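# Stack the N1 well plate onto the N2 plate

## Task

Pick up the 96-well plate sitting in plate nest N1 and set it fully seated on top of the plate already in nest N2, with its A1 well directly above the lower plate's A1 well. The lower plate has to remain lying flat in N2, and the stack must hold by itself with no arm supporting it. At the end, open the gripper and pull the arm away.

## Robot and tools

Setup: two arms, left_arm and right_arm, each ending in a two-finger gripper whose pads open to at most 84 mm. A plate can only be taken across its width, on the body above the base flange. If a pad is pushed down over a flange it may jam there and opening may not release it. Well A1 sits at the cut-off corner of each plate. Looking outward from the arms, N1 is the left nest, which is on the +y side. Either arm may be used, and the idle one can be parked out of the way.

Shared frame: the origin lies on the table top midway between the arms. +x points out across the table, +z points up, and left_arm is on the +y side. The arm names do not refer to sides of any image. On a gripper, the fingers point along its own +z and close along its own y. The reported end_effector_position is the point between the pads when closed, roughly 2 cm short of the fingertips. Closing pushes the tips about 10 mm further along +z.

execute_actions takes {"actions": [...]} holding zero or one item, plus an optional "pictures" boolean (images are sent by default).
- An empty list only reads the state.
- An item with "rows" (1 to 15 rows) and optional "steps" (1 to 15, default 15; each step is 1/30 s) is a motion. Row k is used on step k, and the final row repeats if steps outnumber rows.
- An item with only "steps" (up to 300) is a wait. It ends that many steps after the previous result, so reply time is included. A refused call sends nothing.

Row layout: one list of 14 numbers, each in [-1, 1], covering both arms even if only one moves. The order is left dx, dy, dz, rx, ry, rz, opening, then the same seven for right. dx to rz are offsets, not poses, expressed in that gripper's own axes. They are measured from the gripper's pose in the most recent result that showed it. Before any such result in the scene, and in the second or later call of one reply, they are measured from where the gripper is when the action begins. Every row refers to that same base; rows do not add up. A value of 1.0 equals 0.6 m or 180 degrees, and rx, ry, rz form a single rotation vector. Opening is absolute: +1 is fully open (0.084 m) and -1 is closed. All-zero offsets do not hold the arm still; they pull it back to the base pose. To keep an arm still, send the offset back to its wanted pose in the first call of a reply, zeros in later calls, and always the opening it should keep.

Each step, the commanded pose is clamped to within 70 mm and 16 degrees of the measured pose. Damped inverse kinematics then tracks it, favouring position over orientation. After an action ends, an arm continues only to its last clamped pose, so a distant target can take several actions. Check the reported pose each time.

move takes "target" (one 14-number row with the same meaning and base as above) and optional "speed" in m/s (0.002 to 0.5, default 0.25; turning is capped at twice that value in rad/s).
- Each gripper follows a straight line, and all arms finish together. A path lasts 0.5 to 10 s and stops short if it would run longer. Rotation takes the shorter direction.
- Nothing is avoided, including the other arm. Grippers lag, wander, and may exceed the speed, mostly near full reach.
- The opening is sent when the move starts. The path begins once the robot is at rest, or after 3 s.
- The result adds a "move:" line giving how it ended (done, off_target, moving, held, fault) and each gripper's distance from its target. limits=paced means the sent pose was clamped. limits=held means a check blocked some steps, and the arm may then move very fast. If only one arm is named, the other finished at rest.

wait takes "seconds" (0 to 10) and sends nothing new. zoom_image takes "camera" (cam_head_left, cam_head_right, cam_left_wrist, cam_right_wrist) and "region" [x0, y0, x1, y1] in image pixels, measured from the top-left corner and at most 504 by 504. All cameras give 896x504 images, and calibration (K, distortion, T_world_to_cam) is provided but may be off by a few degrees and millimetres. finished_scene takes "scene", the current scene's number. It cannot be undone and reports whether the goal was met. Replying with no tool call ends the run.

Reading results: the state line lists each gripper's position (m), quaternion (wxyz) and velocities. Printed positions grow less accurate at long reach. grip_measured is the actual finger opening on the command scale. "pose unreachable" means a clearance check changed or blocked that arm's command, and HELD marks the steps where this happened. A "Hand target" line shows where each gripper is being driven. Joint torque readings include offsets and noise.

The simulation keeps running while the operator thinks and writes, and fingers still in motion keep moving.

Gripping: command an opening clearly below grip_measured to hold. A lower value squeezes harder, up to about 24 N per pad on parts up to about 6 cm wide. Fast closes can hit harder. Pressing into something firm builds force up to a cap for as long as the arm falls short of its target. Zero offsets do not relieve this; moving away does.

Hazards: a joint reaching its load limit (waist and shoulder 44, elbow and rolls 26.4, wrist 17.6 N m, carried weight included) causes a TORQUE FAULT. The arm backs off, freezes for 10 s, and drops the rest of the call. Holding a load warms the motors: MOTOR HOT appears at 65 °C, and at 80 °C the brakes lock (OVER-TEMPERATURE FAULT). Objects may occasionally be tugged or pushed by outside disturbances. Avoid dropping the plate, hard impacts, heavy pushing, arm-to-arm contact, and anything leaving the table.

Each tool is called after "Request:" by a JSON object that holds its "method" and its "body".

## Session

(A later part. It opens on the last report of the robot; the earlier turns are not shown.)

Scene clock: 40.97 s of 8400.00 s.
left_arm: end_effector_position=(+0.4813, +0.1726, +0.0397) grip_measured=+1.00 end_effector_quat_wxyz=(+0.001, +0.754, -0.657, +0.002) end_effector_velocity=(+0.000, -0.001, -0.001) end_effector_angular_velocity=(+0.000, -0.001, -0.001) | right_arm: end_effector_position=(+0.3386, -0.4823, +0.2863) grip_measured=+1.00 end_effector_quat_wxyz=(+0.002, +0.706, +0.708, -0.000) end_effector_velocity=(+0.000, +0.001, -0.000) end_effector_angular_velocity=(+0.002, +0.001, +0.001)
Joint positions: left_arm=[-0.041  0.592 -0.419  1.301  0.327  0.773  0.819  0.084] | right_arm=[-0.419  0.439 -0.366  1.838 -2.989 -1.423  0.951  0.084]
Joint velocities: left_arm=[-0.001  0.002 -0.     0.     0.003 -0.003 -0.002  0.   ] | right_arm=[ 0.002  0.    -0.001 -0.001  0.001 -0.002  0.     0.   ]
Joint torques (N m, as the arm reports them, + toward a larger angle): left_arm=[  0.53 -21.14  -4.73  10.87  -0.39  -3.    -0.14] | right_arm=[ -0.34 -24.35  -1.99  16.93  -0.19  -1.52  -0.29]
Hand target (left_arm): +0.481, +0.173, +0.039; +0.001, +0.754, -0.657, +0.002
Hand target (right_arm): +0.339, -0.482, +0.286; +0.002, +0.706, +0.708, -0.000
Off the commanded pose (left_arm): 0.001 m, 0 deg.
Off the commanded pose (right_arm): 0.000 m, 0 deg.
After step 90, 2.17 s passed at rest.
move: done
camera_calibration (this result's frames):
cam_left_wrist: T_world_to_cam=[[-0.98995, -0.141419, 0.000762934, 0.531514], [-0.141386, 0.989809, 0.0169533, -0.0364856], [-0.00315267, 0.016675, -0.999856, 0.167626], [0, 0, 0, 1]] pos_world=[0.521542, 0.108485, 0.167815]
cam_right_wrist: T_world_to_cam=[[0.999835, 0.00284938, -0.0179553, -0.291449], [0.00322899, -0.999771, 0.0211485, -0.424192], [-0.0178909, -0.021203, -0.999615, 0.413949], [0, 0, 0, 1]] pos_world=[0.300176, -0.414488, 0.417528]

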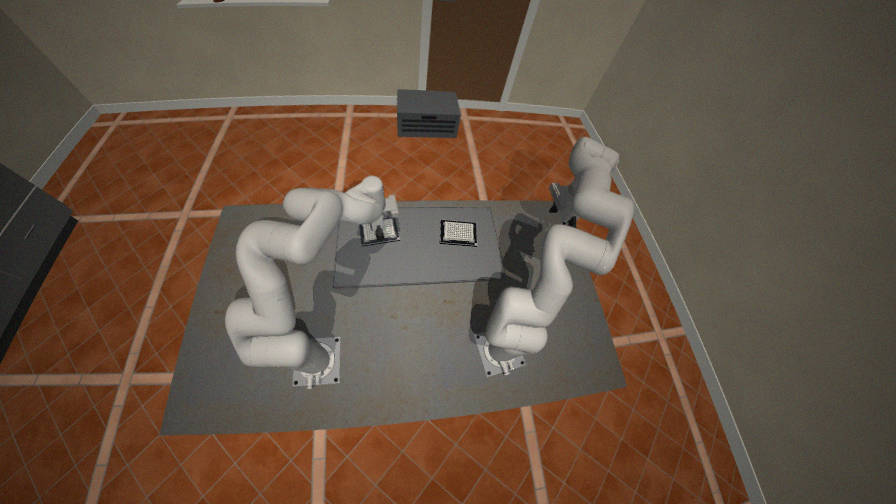

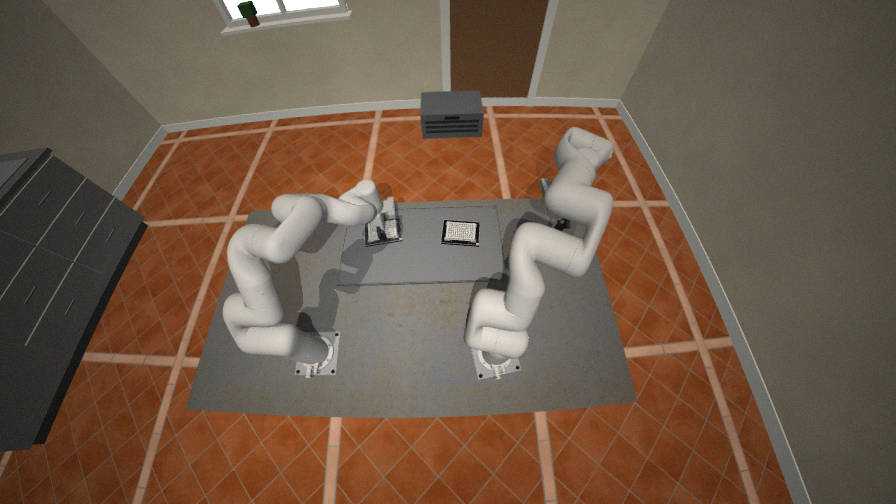

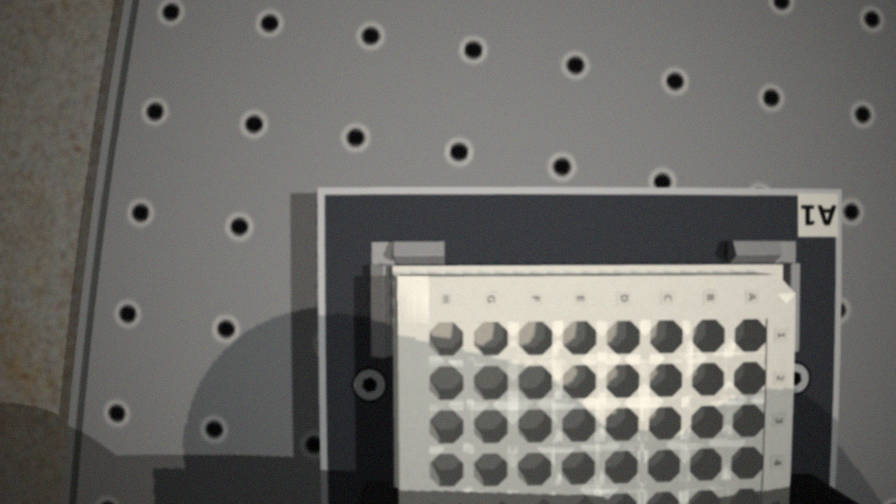

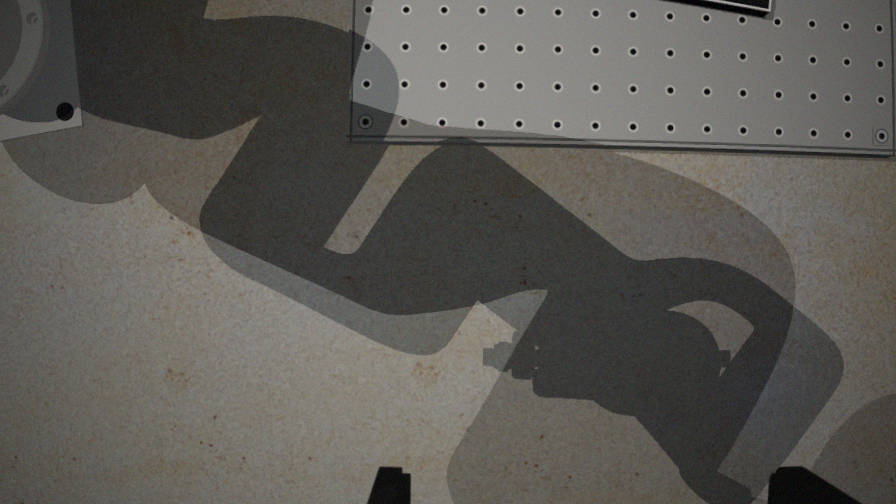

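Request:
{"method": "move", "body": {"target": [0,0.0006,0,0,0,0,0.6,0,0,0,0,0,0,1], "speed": 0.01}}

Request:
{"method": "move", "body": {"target": [0,0,-0.06,0,0,0,0.6,0,0,0,0,0,0,1], "speed": 0.04}}

Scene clock: 43.93 s of 8400.00 s.
left_arm: end_effector_position=(+0.4811, +0.1726, +0.0395) grip_measured=+0.94 end_effector_quat_wxyz=(+0.001, +0.754, -0.657, +0.002) end_effector_velocity=(-0.000, +0.000, -0.000) end_effector_angular_velocity=(+0.000, -0.000, +0.001) | right_arm: end_effector_position=(+0.3386, -0.4823, +0.2863) grip_measured=+1.00 end_effector_quat_wxyz=(+0.002, +0.706, +0.708, -0.000) end_effector_velocity=(-0.000, -0.001, +0.000) end_effector_angular_velocity=(-0.000, +0.000, -0.001)
Joint positions: left_arm=[-0.041  0.592 -0.419  1.3    0.327  0.772  0.819  0.082] | right_arm=[-0.419  0.439 -0.366  1.838 -2.989 -1.423  0.951  0.084]
Joint velocities: left_arm=[-0.001 -0.001  0.001 -0.001 -0.    -0.001 -0.001 -0.   ] | right_arm=[-0.001 -0.     0.    -0.    -0.     0.     0.    -0.   ]
Joint torques (N m, as the arm reports them, + toward a larger angle): left_arm=[  0.65 -14.44  -2.96   7.22  -0.14  -2.45  -0.23] | right_arm=[ -0.45 -24.3   -2.19  16.8   -0.21  -1.59  -0.44]
Hand target (left_arm): +0.481, +0.173, +0.040; +0.001, +0.754, -0.657, +0.002
Hand target (right_arm): +0.339, -0.482, +0.286; +0.002, +0.706, +0.708, -0.000
Off the commanded pose (left_arm): 0.000 m, 0 deg.
Off the commanded pose (right_arm): 0.000 m, 0 deg.
move: done
camera_calibration (this result's frames):
cam_left_wrist: T_world_to_cam=[[-0.989931, -0.141547, 0.000671442, 0.531307], [-0.141517, 0.989795, 0.016705, -0.0364099], [-0.00302914, 0.0164418, -0.99986, 0.167396], [0, 0, 0, 1]] pos_world=[0.521312, 0.108491, 0.167624]
cam_right_wrist: T_world_to_cam=[[0.999835, 0.00284934, -0.0179552, -0.291449], [0.00322895, -0.999771, 0.0211486, -0.424192], [-0.0178908, -0.0212031, -0.999615, 0.413949], [0, 0, 0, 1]] pos_world=[0.300176, -0.414488, 0.417528]

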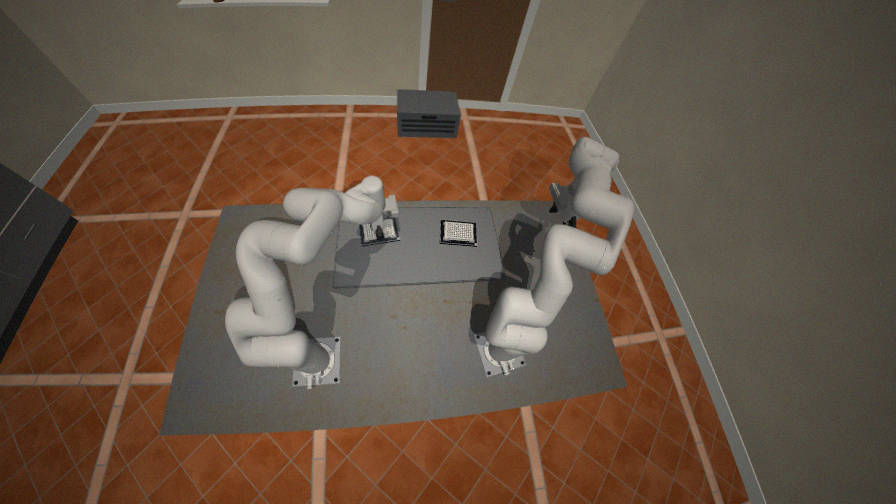

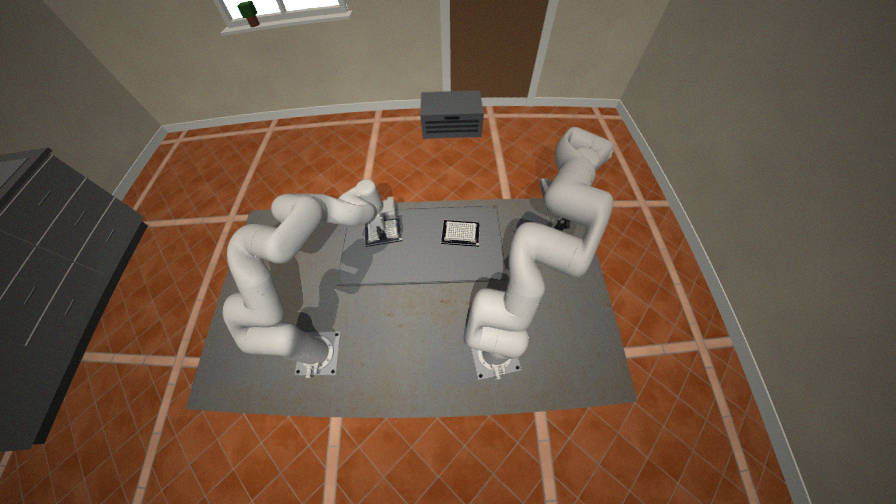

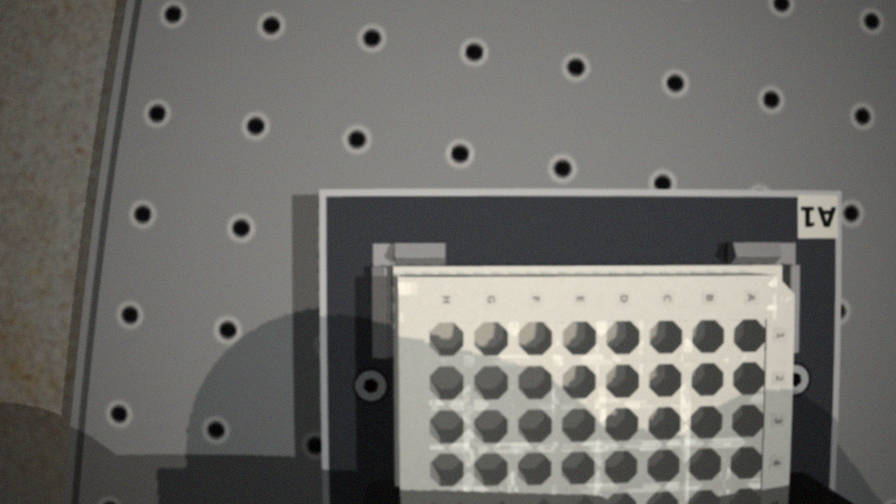

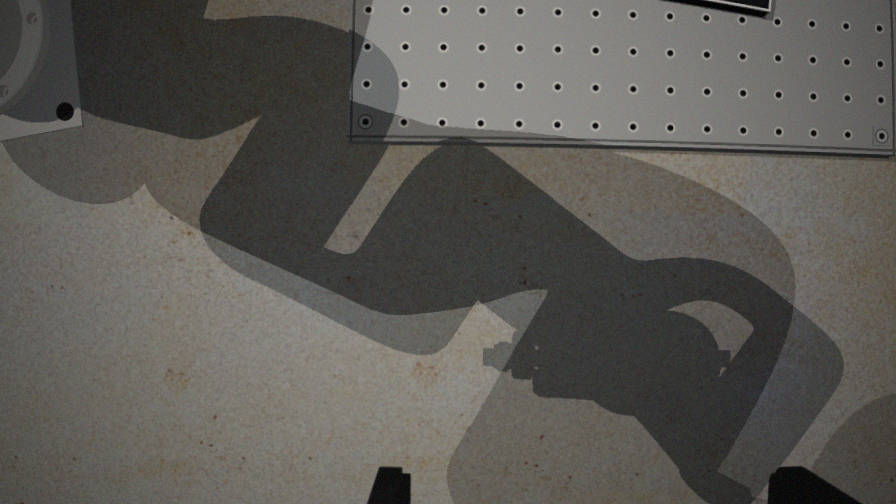

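Scene clock: 45.23 s of 8400.00 s.
left_arm: end_effector_position=(+0.4809, +0.1730, +0.0751) grip_measured=+0.94 end_effector_quat_wxyz=(+0.001, +0.754, -0.656, +0.002) end_effector_velocity=(-0.000, +0.000, +0.002) end_effector_angular_velocity=(+0.000, +0.001, +0.000) | right_arm: end_effector_position=(+0.3386, -0.4823, +0.2863) grip_measured=+1.00 end_effector_quat_wxyz=(+0.002, +0.706, +0.708, -0.000) end_effector_velocity=(-0.000, +0.000, +0.000) end_effector_angular_velocity=(+0.000, +0.001, +0.001)
Joint positions: left_arm=[-0.023  0.526 -0.445  1.311  0.289  0.846  0.843  0.082] | right_arm=[-0.419  0.439 -0.366  1.838 -2.989 -1.423  0.951  0.084]
Joint velocities: left_arm=[ 0.002 -0.004 -0.002 -0.    -0.003  0.005  0.002  0.   ] | right_arm=[ 0.001 -0.    -0.    -0.    -0.    -0.001 -0.    -0.   ]
Joint torques (N m, as the arm reports them, + toward a larger angle): left_arm=[  0.69 -22.88  -4.89  12.05  -0.37  -2.68  -0.25] | right_arm=[ -0.6  -24.31  -2.02  16.83  -0.12  -1.57  -0.5 ]
Hand target (left_arm): +0.481, +0.173, +0.076; +0.001, +0.754, -0.656, +0.002
Hand target (right_arm): +0.339, -0.482, +0.286; +0.002, +0.706, +0.708, -0.000
Off the commanded pose (left_arm): 0.000 m, 0 deg.
Off the commanded pose (right_arm): 0.000 m, 0 deg.
move: done
camera_calibration (this result's frames):
cam_left_wrist: T_world_to_cam=[[-0.9899, -0.141767, 0.000949719, 0.53117], [-0.141731, 0.989761, 0.0168638, -0.0372755], [-0.00333074, 0.0165589, -0.999857, 0.203113], [0, 0, 0, 1]] pos_world=[0.521198, 0.108833, 0.203208]
cam_right_wrist: T_world_to_cam=[[0.999835, 0.00284942, -0.017955, -0.291449], [0.00322903, -0.999771, 0.0211485, -0.424192], [-0.0178906, -0.021203, -0.999615, 0.413949], [0, 0, 0, 1]] pos_world=[0.300176, -0.414488, 0.417528]

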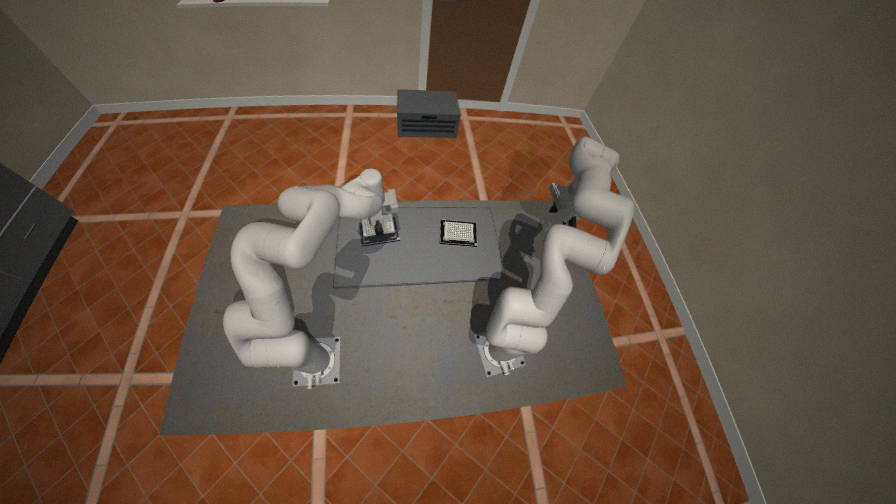

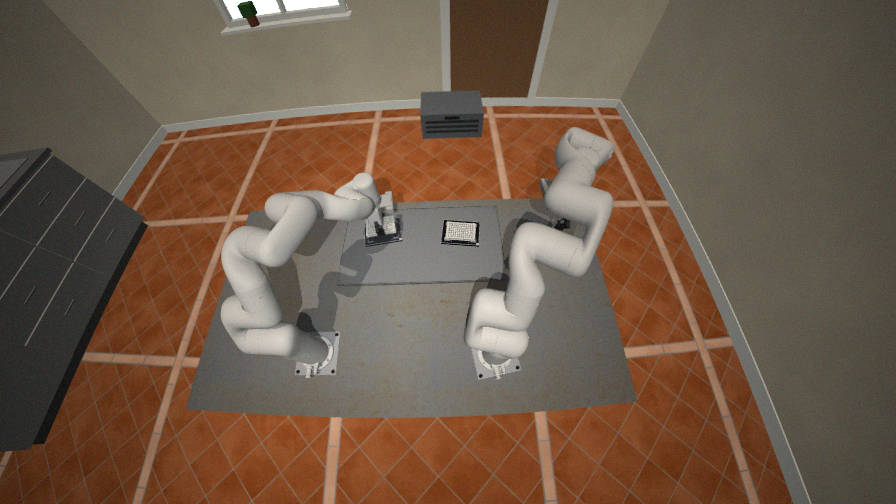

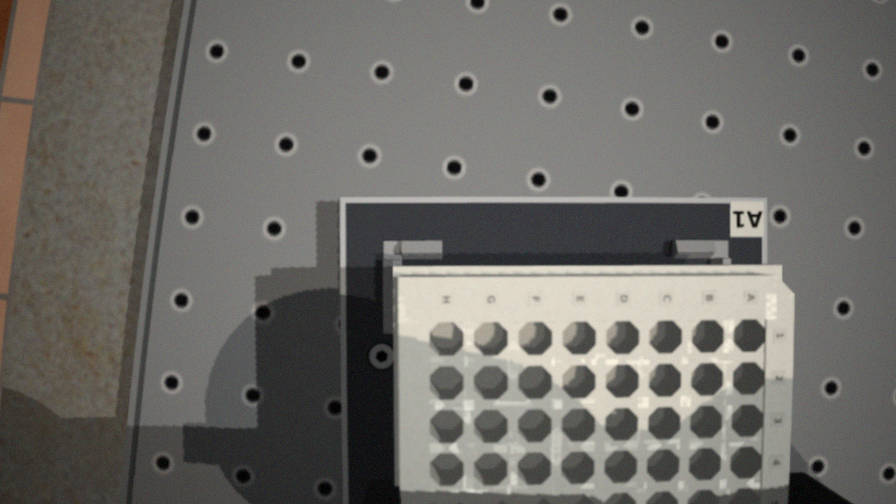

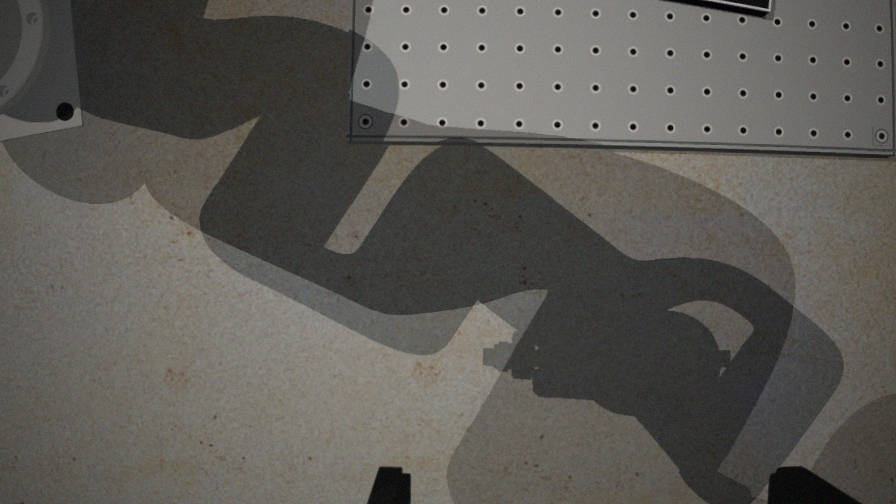

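Request:
{"method": "move", "body": {"target": [0.363,0.322,0,0,0,0.085,0.6,0,0,0,0,0,0,1], "speed": 0.2}}

Request:
{"method": "move", "body": {"target": [0,0,0.065,0,0,0,0.6,0,0,0,0,0,0,1], "speed": 0.04}}

Request:
{"method": "move", "body": {"target": [0,0,0.008,0,0,0,0.6,0,0,0,0,0,0,1], "speed": 0.005}}

Scene clock: 51.03 s of 8400.00 s.
left_arm: end_effector_position=(+0.3202, -0.0689, +0.0762) grip_measured=+0.94 end_effector_quat_wxyz=(+0.000, -0.661, +0.751, -0.003) end_effector_velocity=(-0.002, -0.003, +0.000) end_effector_angular_velocity=(-0.000, +0.001, -0.004) | right_arm: end_effector_position=(+0.3386, -0.4823, +0.2863) grip_measured=+1.00 end_effector_quat_wxyz=(+0.002, +0.706, +0.708, -0.000) end_effector_velocity=(+0.001, +0.000, +0.000) end_effector_angular_velocity=(-0.001, -0.002, +0.002)
Joint positions: left_arm=[-0.452  0.619 -0.567  1.415  0.408  0.909  0.529  0.082] | right_arm=[-0.419  0.439 -0.366  1.838 -2.989 -1.423  0.951  0.084]
Joint velocities: left_arm=[-0.005  0.004 -0.002  0.005  0.001  0.003 -0.002  0.   ] | right_arm=[ 0.001  0.    -0.     0.002  0.001  0.001 -0.     0.   ]
Joint torques (N m, as the arm reports them, + toward a larger angle): left_arm=[  0.99 -23.29  -6.8   12.06  -0.54  -2.75  -0.24] | right_arm=[ -0.43 -23.93  -2.08  17.13  -0.13  -1.64  -0.31]
Hand target (left_arm): +0.320, -0.069, +0.076; +0.000, -0.660, +0.751, -0.003
Hand target (right_arm): +0.339, -0.482, +0.286; +0.002, +0.706, +0.708, -0.000
Off the commanded pose (left_arm): 0.001 m, 0 deg.
Off the commanded pose (right_arm): 0.000 m, 0 deg.
After step 90, 0.67 s passed at rest.
move: done
camera_calibration (this result's frames):
cam_left_wrist: T_world_to_cam=[[-0.992328, 0.12361, -0.00250821, 0.357146], [0.123545, 0.992172, 0.0181987, 0.094453], [0.00473811, 0.0177492, -0.999831, 0.205237], [0, 0, 0, 1]] pos_world=[0.341765, -0.141503, 0.204379]
cam_right_wrist: T_world_to_cam=[[0.999835, 0.00284945, -0.0179552, -0.291449], [0.00322905, -0.999771, 0.0211484, -0.424192], [-0.0178908, -0.0212029, -0.999615, 0.413949], [0, 0, 0, 1]] pos_world=[0.300176, -0.414487, 0.417528]

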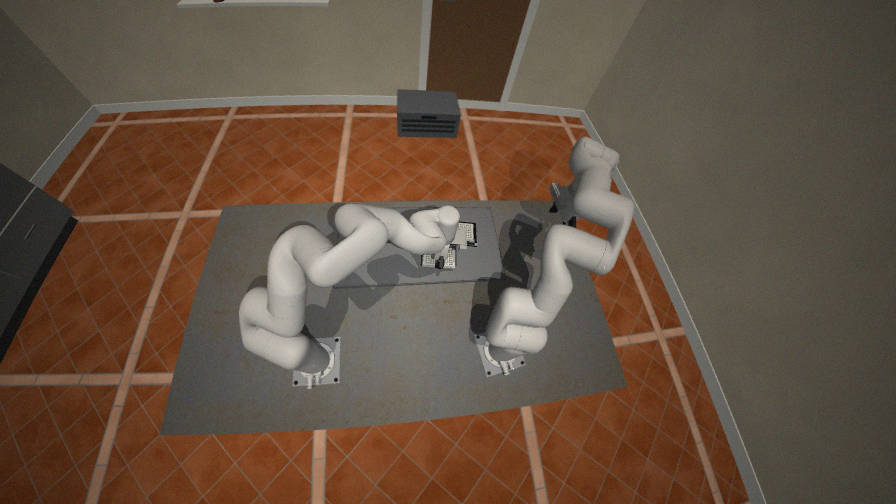

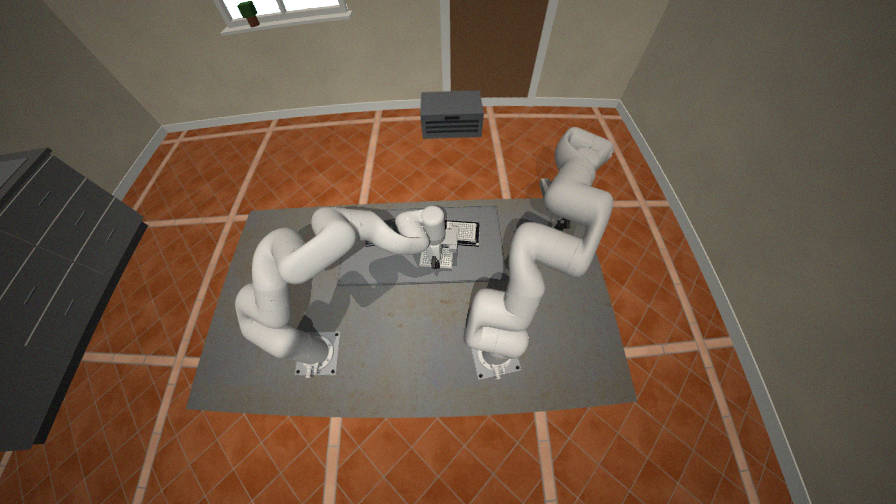

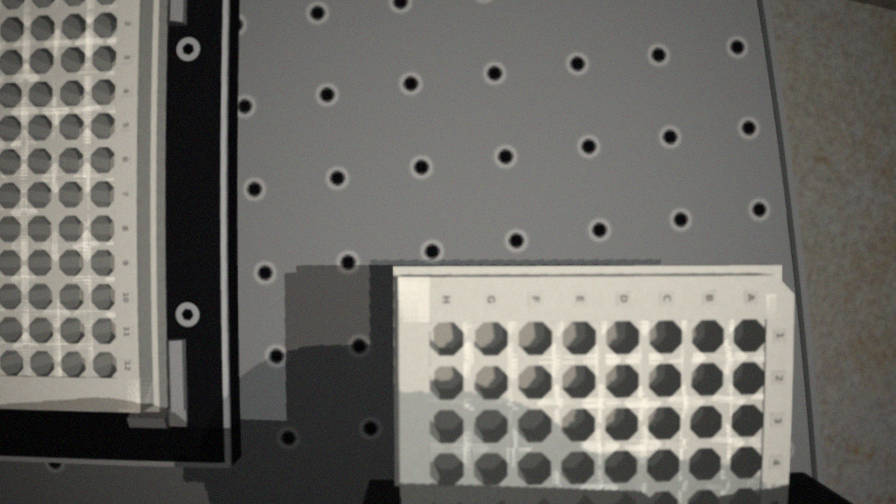

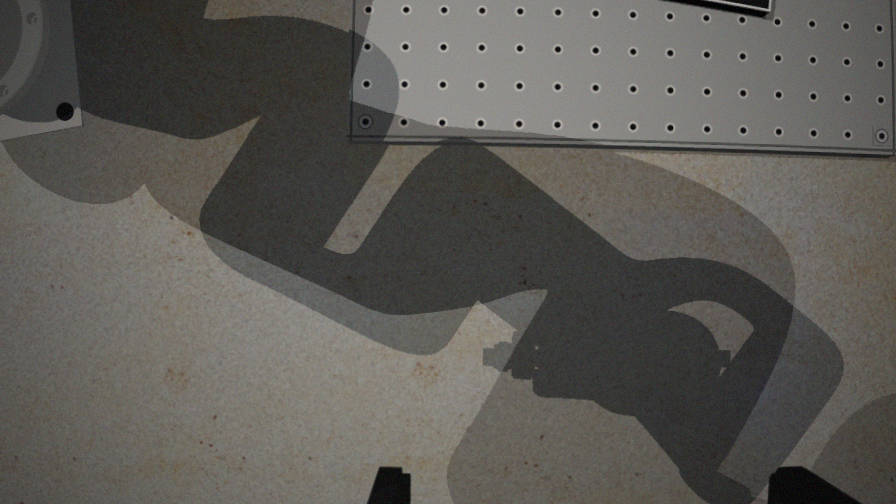

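Scene clock: 52.40 s of 8400.00 s.
left_arm: end_effector_position=(+0.3203, -0.0693, +0.0376) grip_measured=+0.94 end_effector_quat_wxyz=(+0.000, -0.661, +0.751, -0.003) end_effector_velocity=(-0.001, -0.001, -0.003) end_effector_angular_velocity=(-0.000, -0.000, -0.001) | right_arm: end_effector_position=(+0.3386, -0.4823, +0.2863) grip_measured=+1.00 end_effector_quat_wxyz=(+0.002, +0.706, +0.708, -0.000) end_effector_velocity=(-0.000, +0.001, -0.000) end_effector_angular_velocity=(+0.002, +0.001, +0.001)
Joint positions: left_arm=[-0.474  0.687 -0.534  1.404  0.452  0.835  0.502  0.082] | right_arm=[-0.419  0.439 -0.366  1.838 -2.989 -1.423  0.951  0.084]
Joint velocities: left_arm=[-0.003  0.005  0.002  0.     0.003 -0.005 -0.003  0.   ] | right_arm=[ 0.001  0.     0.    -0.001  0.001 -0.001 -0.    -0.   ]
Joint torques (N m, as the arm reports them, + toward a larger angle): left_arm=[  0.72 -24.29  -7.12  11.62  -0.55  -2.63  -0.25] | right_arm=[ -0.53 -23.81  -2.03  16.68   0.06  -1.53  -0.37]
Hand target (left_arm): +0.320, -0.069, +0.037; +0.000, -0.661, +0.751, -0.003
Hand target (right_arm): +0.339, -0.482, +0.286; +0.002, +0.706, +0.708, -0.000
Off the commanded pose (left_arm): 0.000 m, 0 deg.
Off the commanded pose (right_arm): 0.000 m, 0 deg.
move: done
camera_calibration (this result's frames):
cam_left_wrist: T_world_to_cam=[[-0.992296, 0.123859, -0.00272322, 0.357222], [0.123791, 0.992145, 0.0180033, 0.095413], [0.00493171, 0.0175275, -0.999834, 0.166556], [0, 0, 0, 1]] pos_world=[0.341838, -0.141828, 0.165783]
cam_right_wrist: T_world_to_cam=[[0.999835, 0.0028494, -0.017955, -0.291449], [0.003229, -0.999771, 0.0211484, -0.424192], [-0.0178907, -0.0212029, -0.999615, 0.413949], [0, 0, 0, 1]] pos_world=[0.300176, -0.414487, 0.417528]

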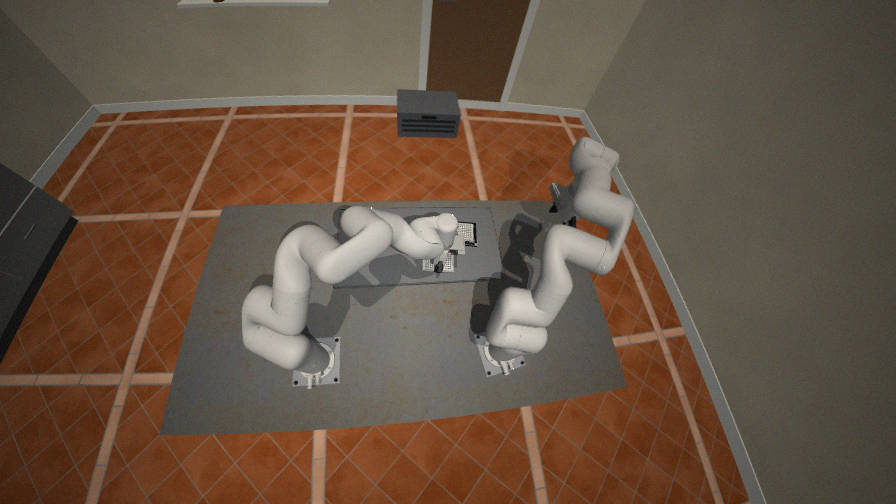

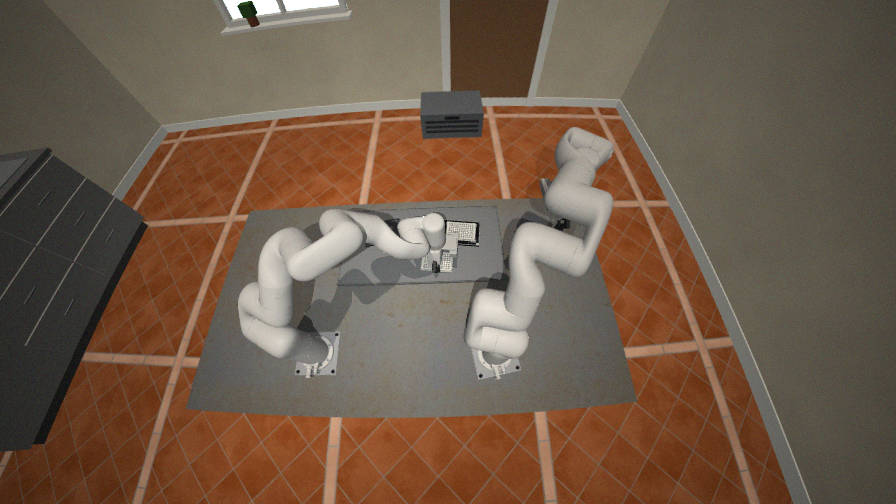

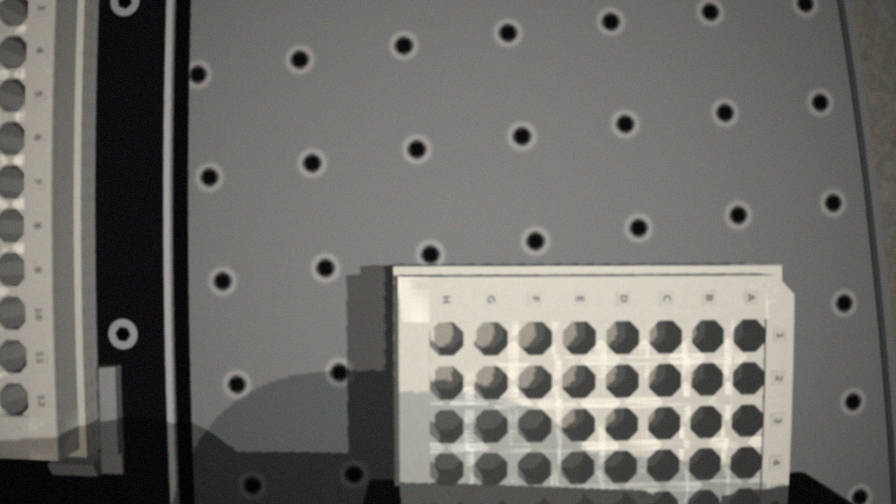

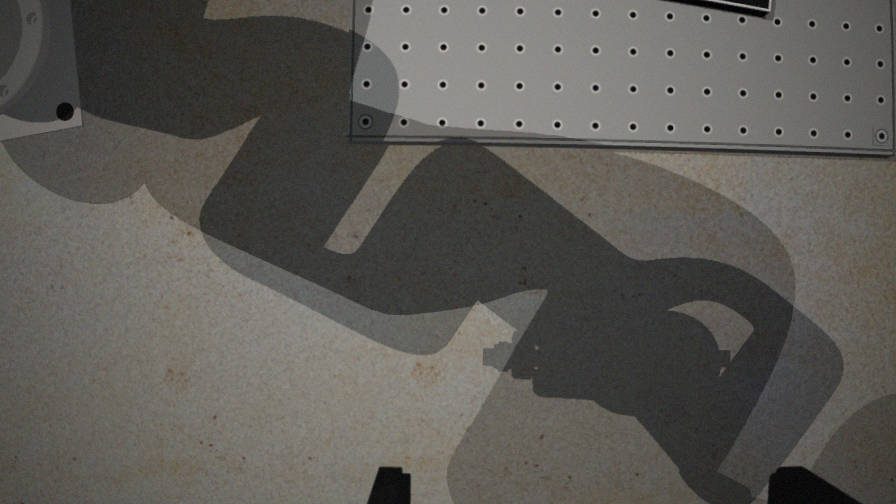

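Scene clock: 53.57 s of 8400.00 s.
left_arm: end_effector_position=(+0.3203, -0.0693, +0.0330) grip_measured=+0.94 end_effector_quat_wxyz=(+0.000, -0.660, +0.751, -0.003) end_effector_velocity=(+0.001, +0.000, -0.001) end_effector_angular_velocity=(-0.001, -0.001, +0.004) | right_arm: end_effector_position=(+0.3386, -0.4823, +0.2863) grip_measured=+1.00 end_effector_quat_wxyz=(+0.002, +0.706, +0.708, -0.000) end_effector_velocity=(-0.000, +0.000, +0.000) end_effector_angular_velocity=(+0.001, +0.001, +0.000)
Joint positions: left_arm=[-0.477  0.695 -0.53   1.403  0.457  0.827  0.499  0.082] | right_arm=[-0.419  0.439 -0.366  1.838 -2.989 -1.423  0.951  0.084]
Joint velocities: left_arm=[-0.     0.002  0.003  0.     0.002 -0.004 -0.003 -0.   ] | right_arm=[-0.    -0.     0.     0.     0.    -0.002 -0.     0.   ]
Joint torques (N m, as the arm reports them, + toward a larger angle): left_arm=[  0.89 -24.11  -6.97  11.59  -0.5   -2.72  -0.12] | right_arm=[ -0.52 -24.49  -1.74  16.69  -0.25  -1.51  -0.45]
Hand target (left_arm): +0.320, -0.069, +0.033; +0.000, -0.660, +0.751, -0.003
Hand target (right_arm): +0.339, -0.482, +0.286; +0.002, +0.706, +0.708, -0.000
Off the commanded pose (left_arm): 0.000 m, 0 deg.
Off the commanded pose (right_arm): 0.000 m, 0 deg.
move: done
camera_calibration (this result's frames):
cam_left_wrist: T_world_to_cam=[[-0.992293, 0.123887, -0.00266778, 0.357208], [0.123819, 0.992141, 0.0180516, 0.0955003], [0.00488317, 0.0175821, -0.999833, 0.161909], [0, 0, 0, 1]] pos_world=[0.341839, -0.14185, 0.161111]
cam_right_wrist: T_world_to_cam=[[0.999835, 0.00284937, -0.017955, -0.291449], [0.00322897, -0.999771, 0.0211486, -0.424192], [-0.0178906, -0.021203, -0.999615, 0.413949], [0, 0, 0, 1]] pos_world=[0.300176, -0.414488, 0.417528]

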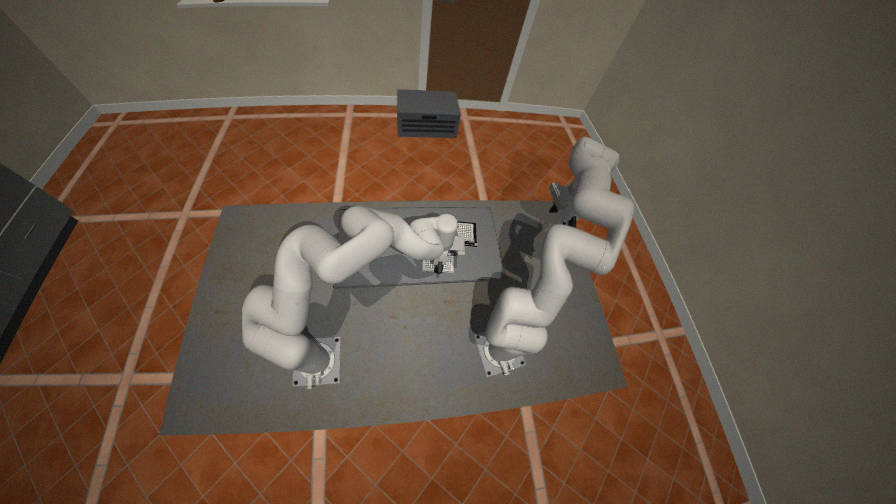

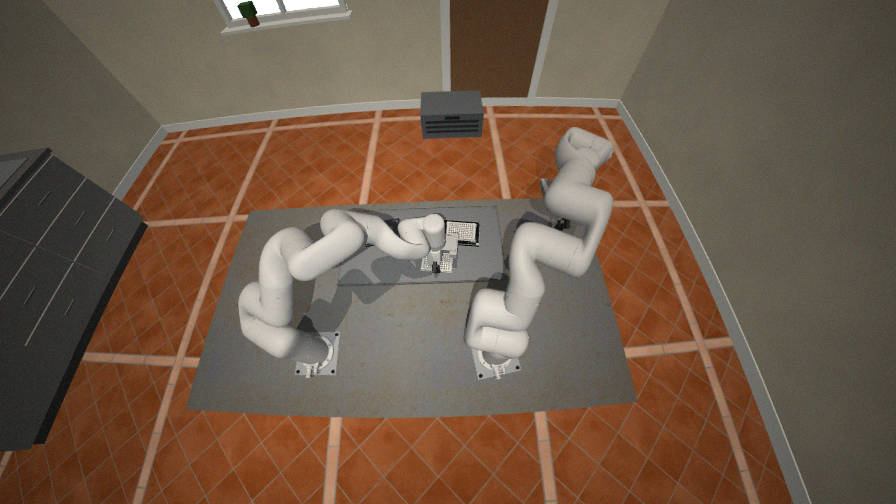

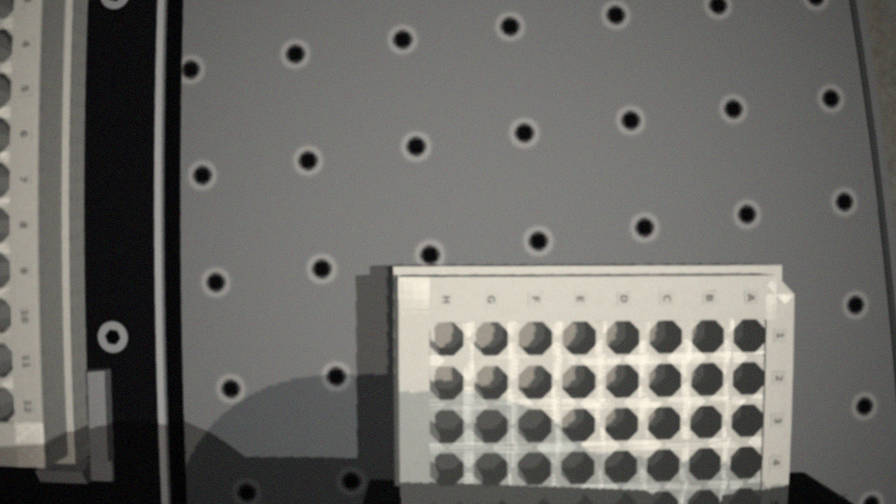

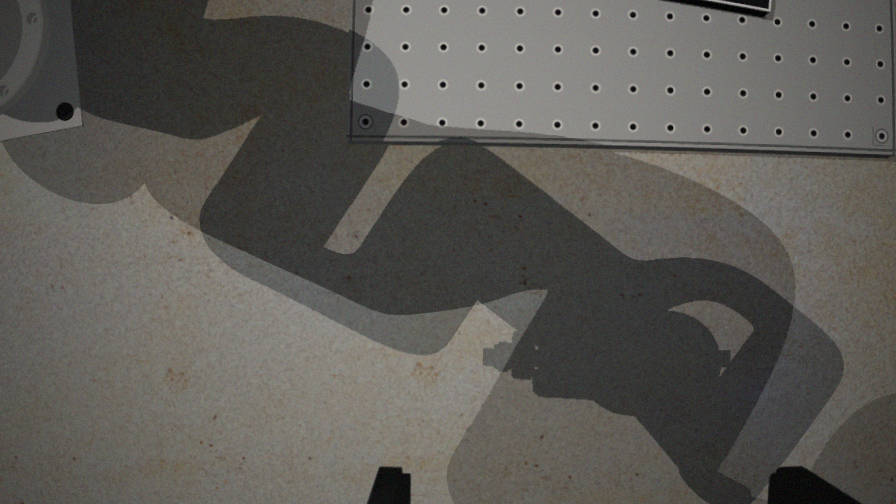

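Request:
{"method": "move", "body": {"target": [0,0,0.0055,0,0,0,0.6,0,0,0,0,0,0,1], "speed": 0.004}}

Scene clock: 55.57 s of 8400.00 s.
left_arm: end_effector_position=(+0.3203, -0.0693, +0.0298) grip_measured=+0.94 end_effector_quat_wxyz=(+0.000, -0.660, +0.751, -0.003) end_effector_velocity=(-0.000, +0.000, -0.001) end_effector_angular_velocity=(+0.001, +0.001, -0.001) | right_arm: end_effector_position=(+0.3386, -0.4823, +0.2863) grip_measured=+1.00 end_effector_quat_wxyz=(+0.002, +0.706, +0.708, -0.000) end_effector_velocity=(-0.000, -0.000, -0.000) end_effector_angular_velocity=(+0.001, +0.001, -0.000)
Joint positions: left_arm=[-0.479  0.701 -0.527  1.403  0.461  0.821  0.497  0.082] | right_arm=[-0.419  0.439 -0.366  1.838 -2.989 -1.423  0.951  0.084]
Joint velocities: left_arm=[-0.     0.002  0.    -0.001  0.001 -0.001  0.     0.   ] | right_arm=[-0.002  0.     0.001 -0.001 -0.    -0.    -0.001 -0.   ]
Joint torques (N m, as the arm reports them, + toward a larger angle): left_arm=[  1.01 -24.45  -7.28  11.46  -0.3   -2.74  -0.28] | right_arm=[ -0.7  -24.16  -1.79  17.12  -0.19  -1.5   -0.47]
Hand target (left_arm): +0.320, -0.069, +0.030; +0.000, -0.660, +0.751, -0.003
Hand target (right_arm): +0.339, -0.482, +0.286; +0.002, +0.706, +0.708, -0.000
Off the commanded pose (left_arm): 0.000 m, 0 deg.
Off the commanded pose (right_arm): 0.000 m, 0 deg.
move: done
camera_calibration (this result's frames):
cam_left_wrist: T_world_to_cam=[[-0.99229, 0.123906, -0.00262523, 0.357196], [0.123839, 0.992137, 0.0180884, 0.0955585], [0.00484586, 0.0176239, -0.999833, 0.15873], [0, 0, 0, 1]] pos_world=[0.34184, -0.141863, 0.157912]
cam_right_wrist: T_world_to_cam=[[0.999835, 0.00284945, -0.0179553, -0.291449], [0.00322906, -0.999771, 0.0211484, -0.424192], [-0.0178909, -0.0212029, -0.999615, 0.413949], [0, 0, 0, 1]] pos_world=[0.300176, -0.414488, 0.417528]

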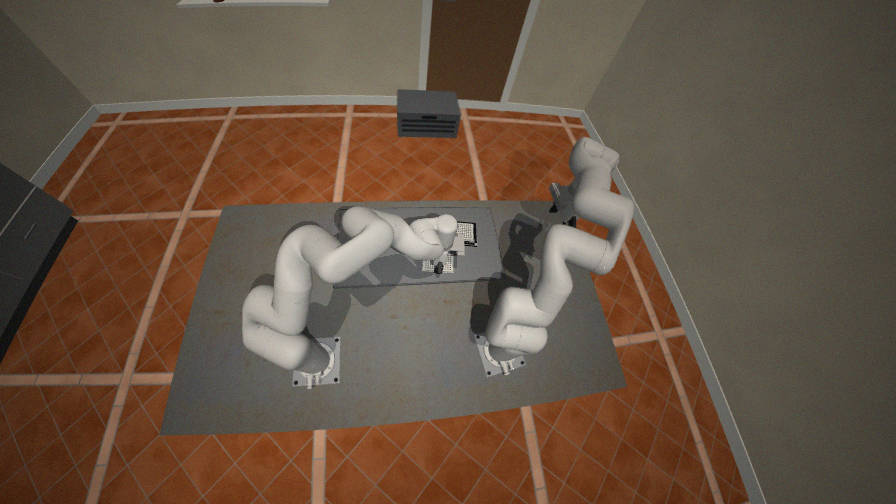

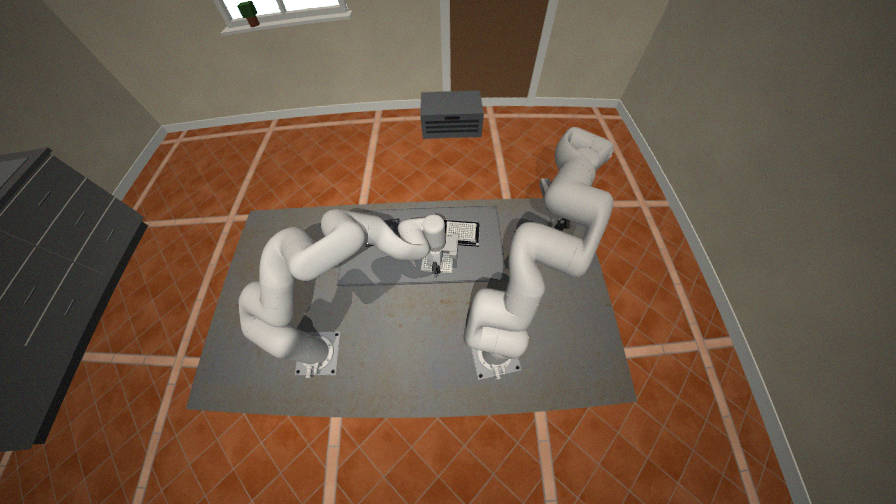

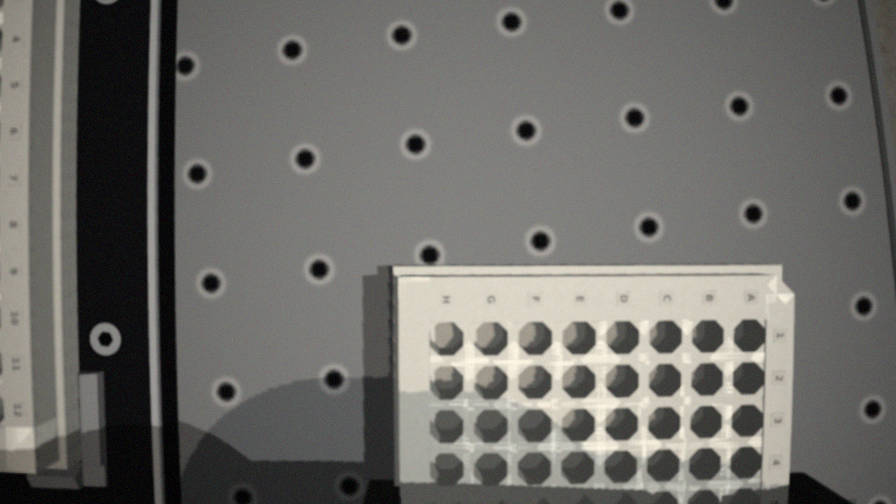

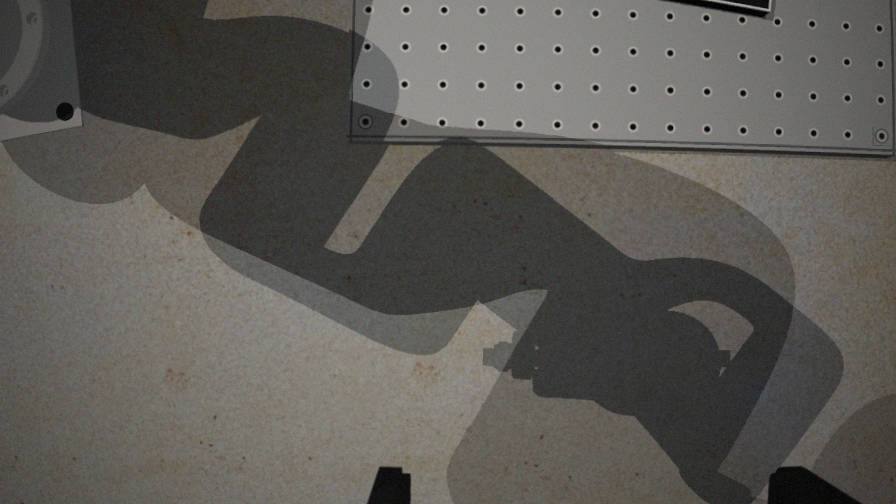

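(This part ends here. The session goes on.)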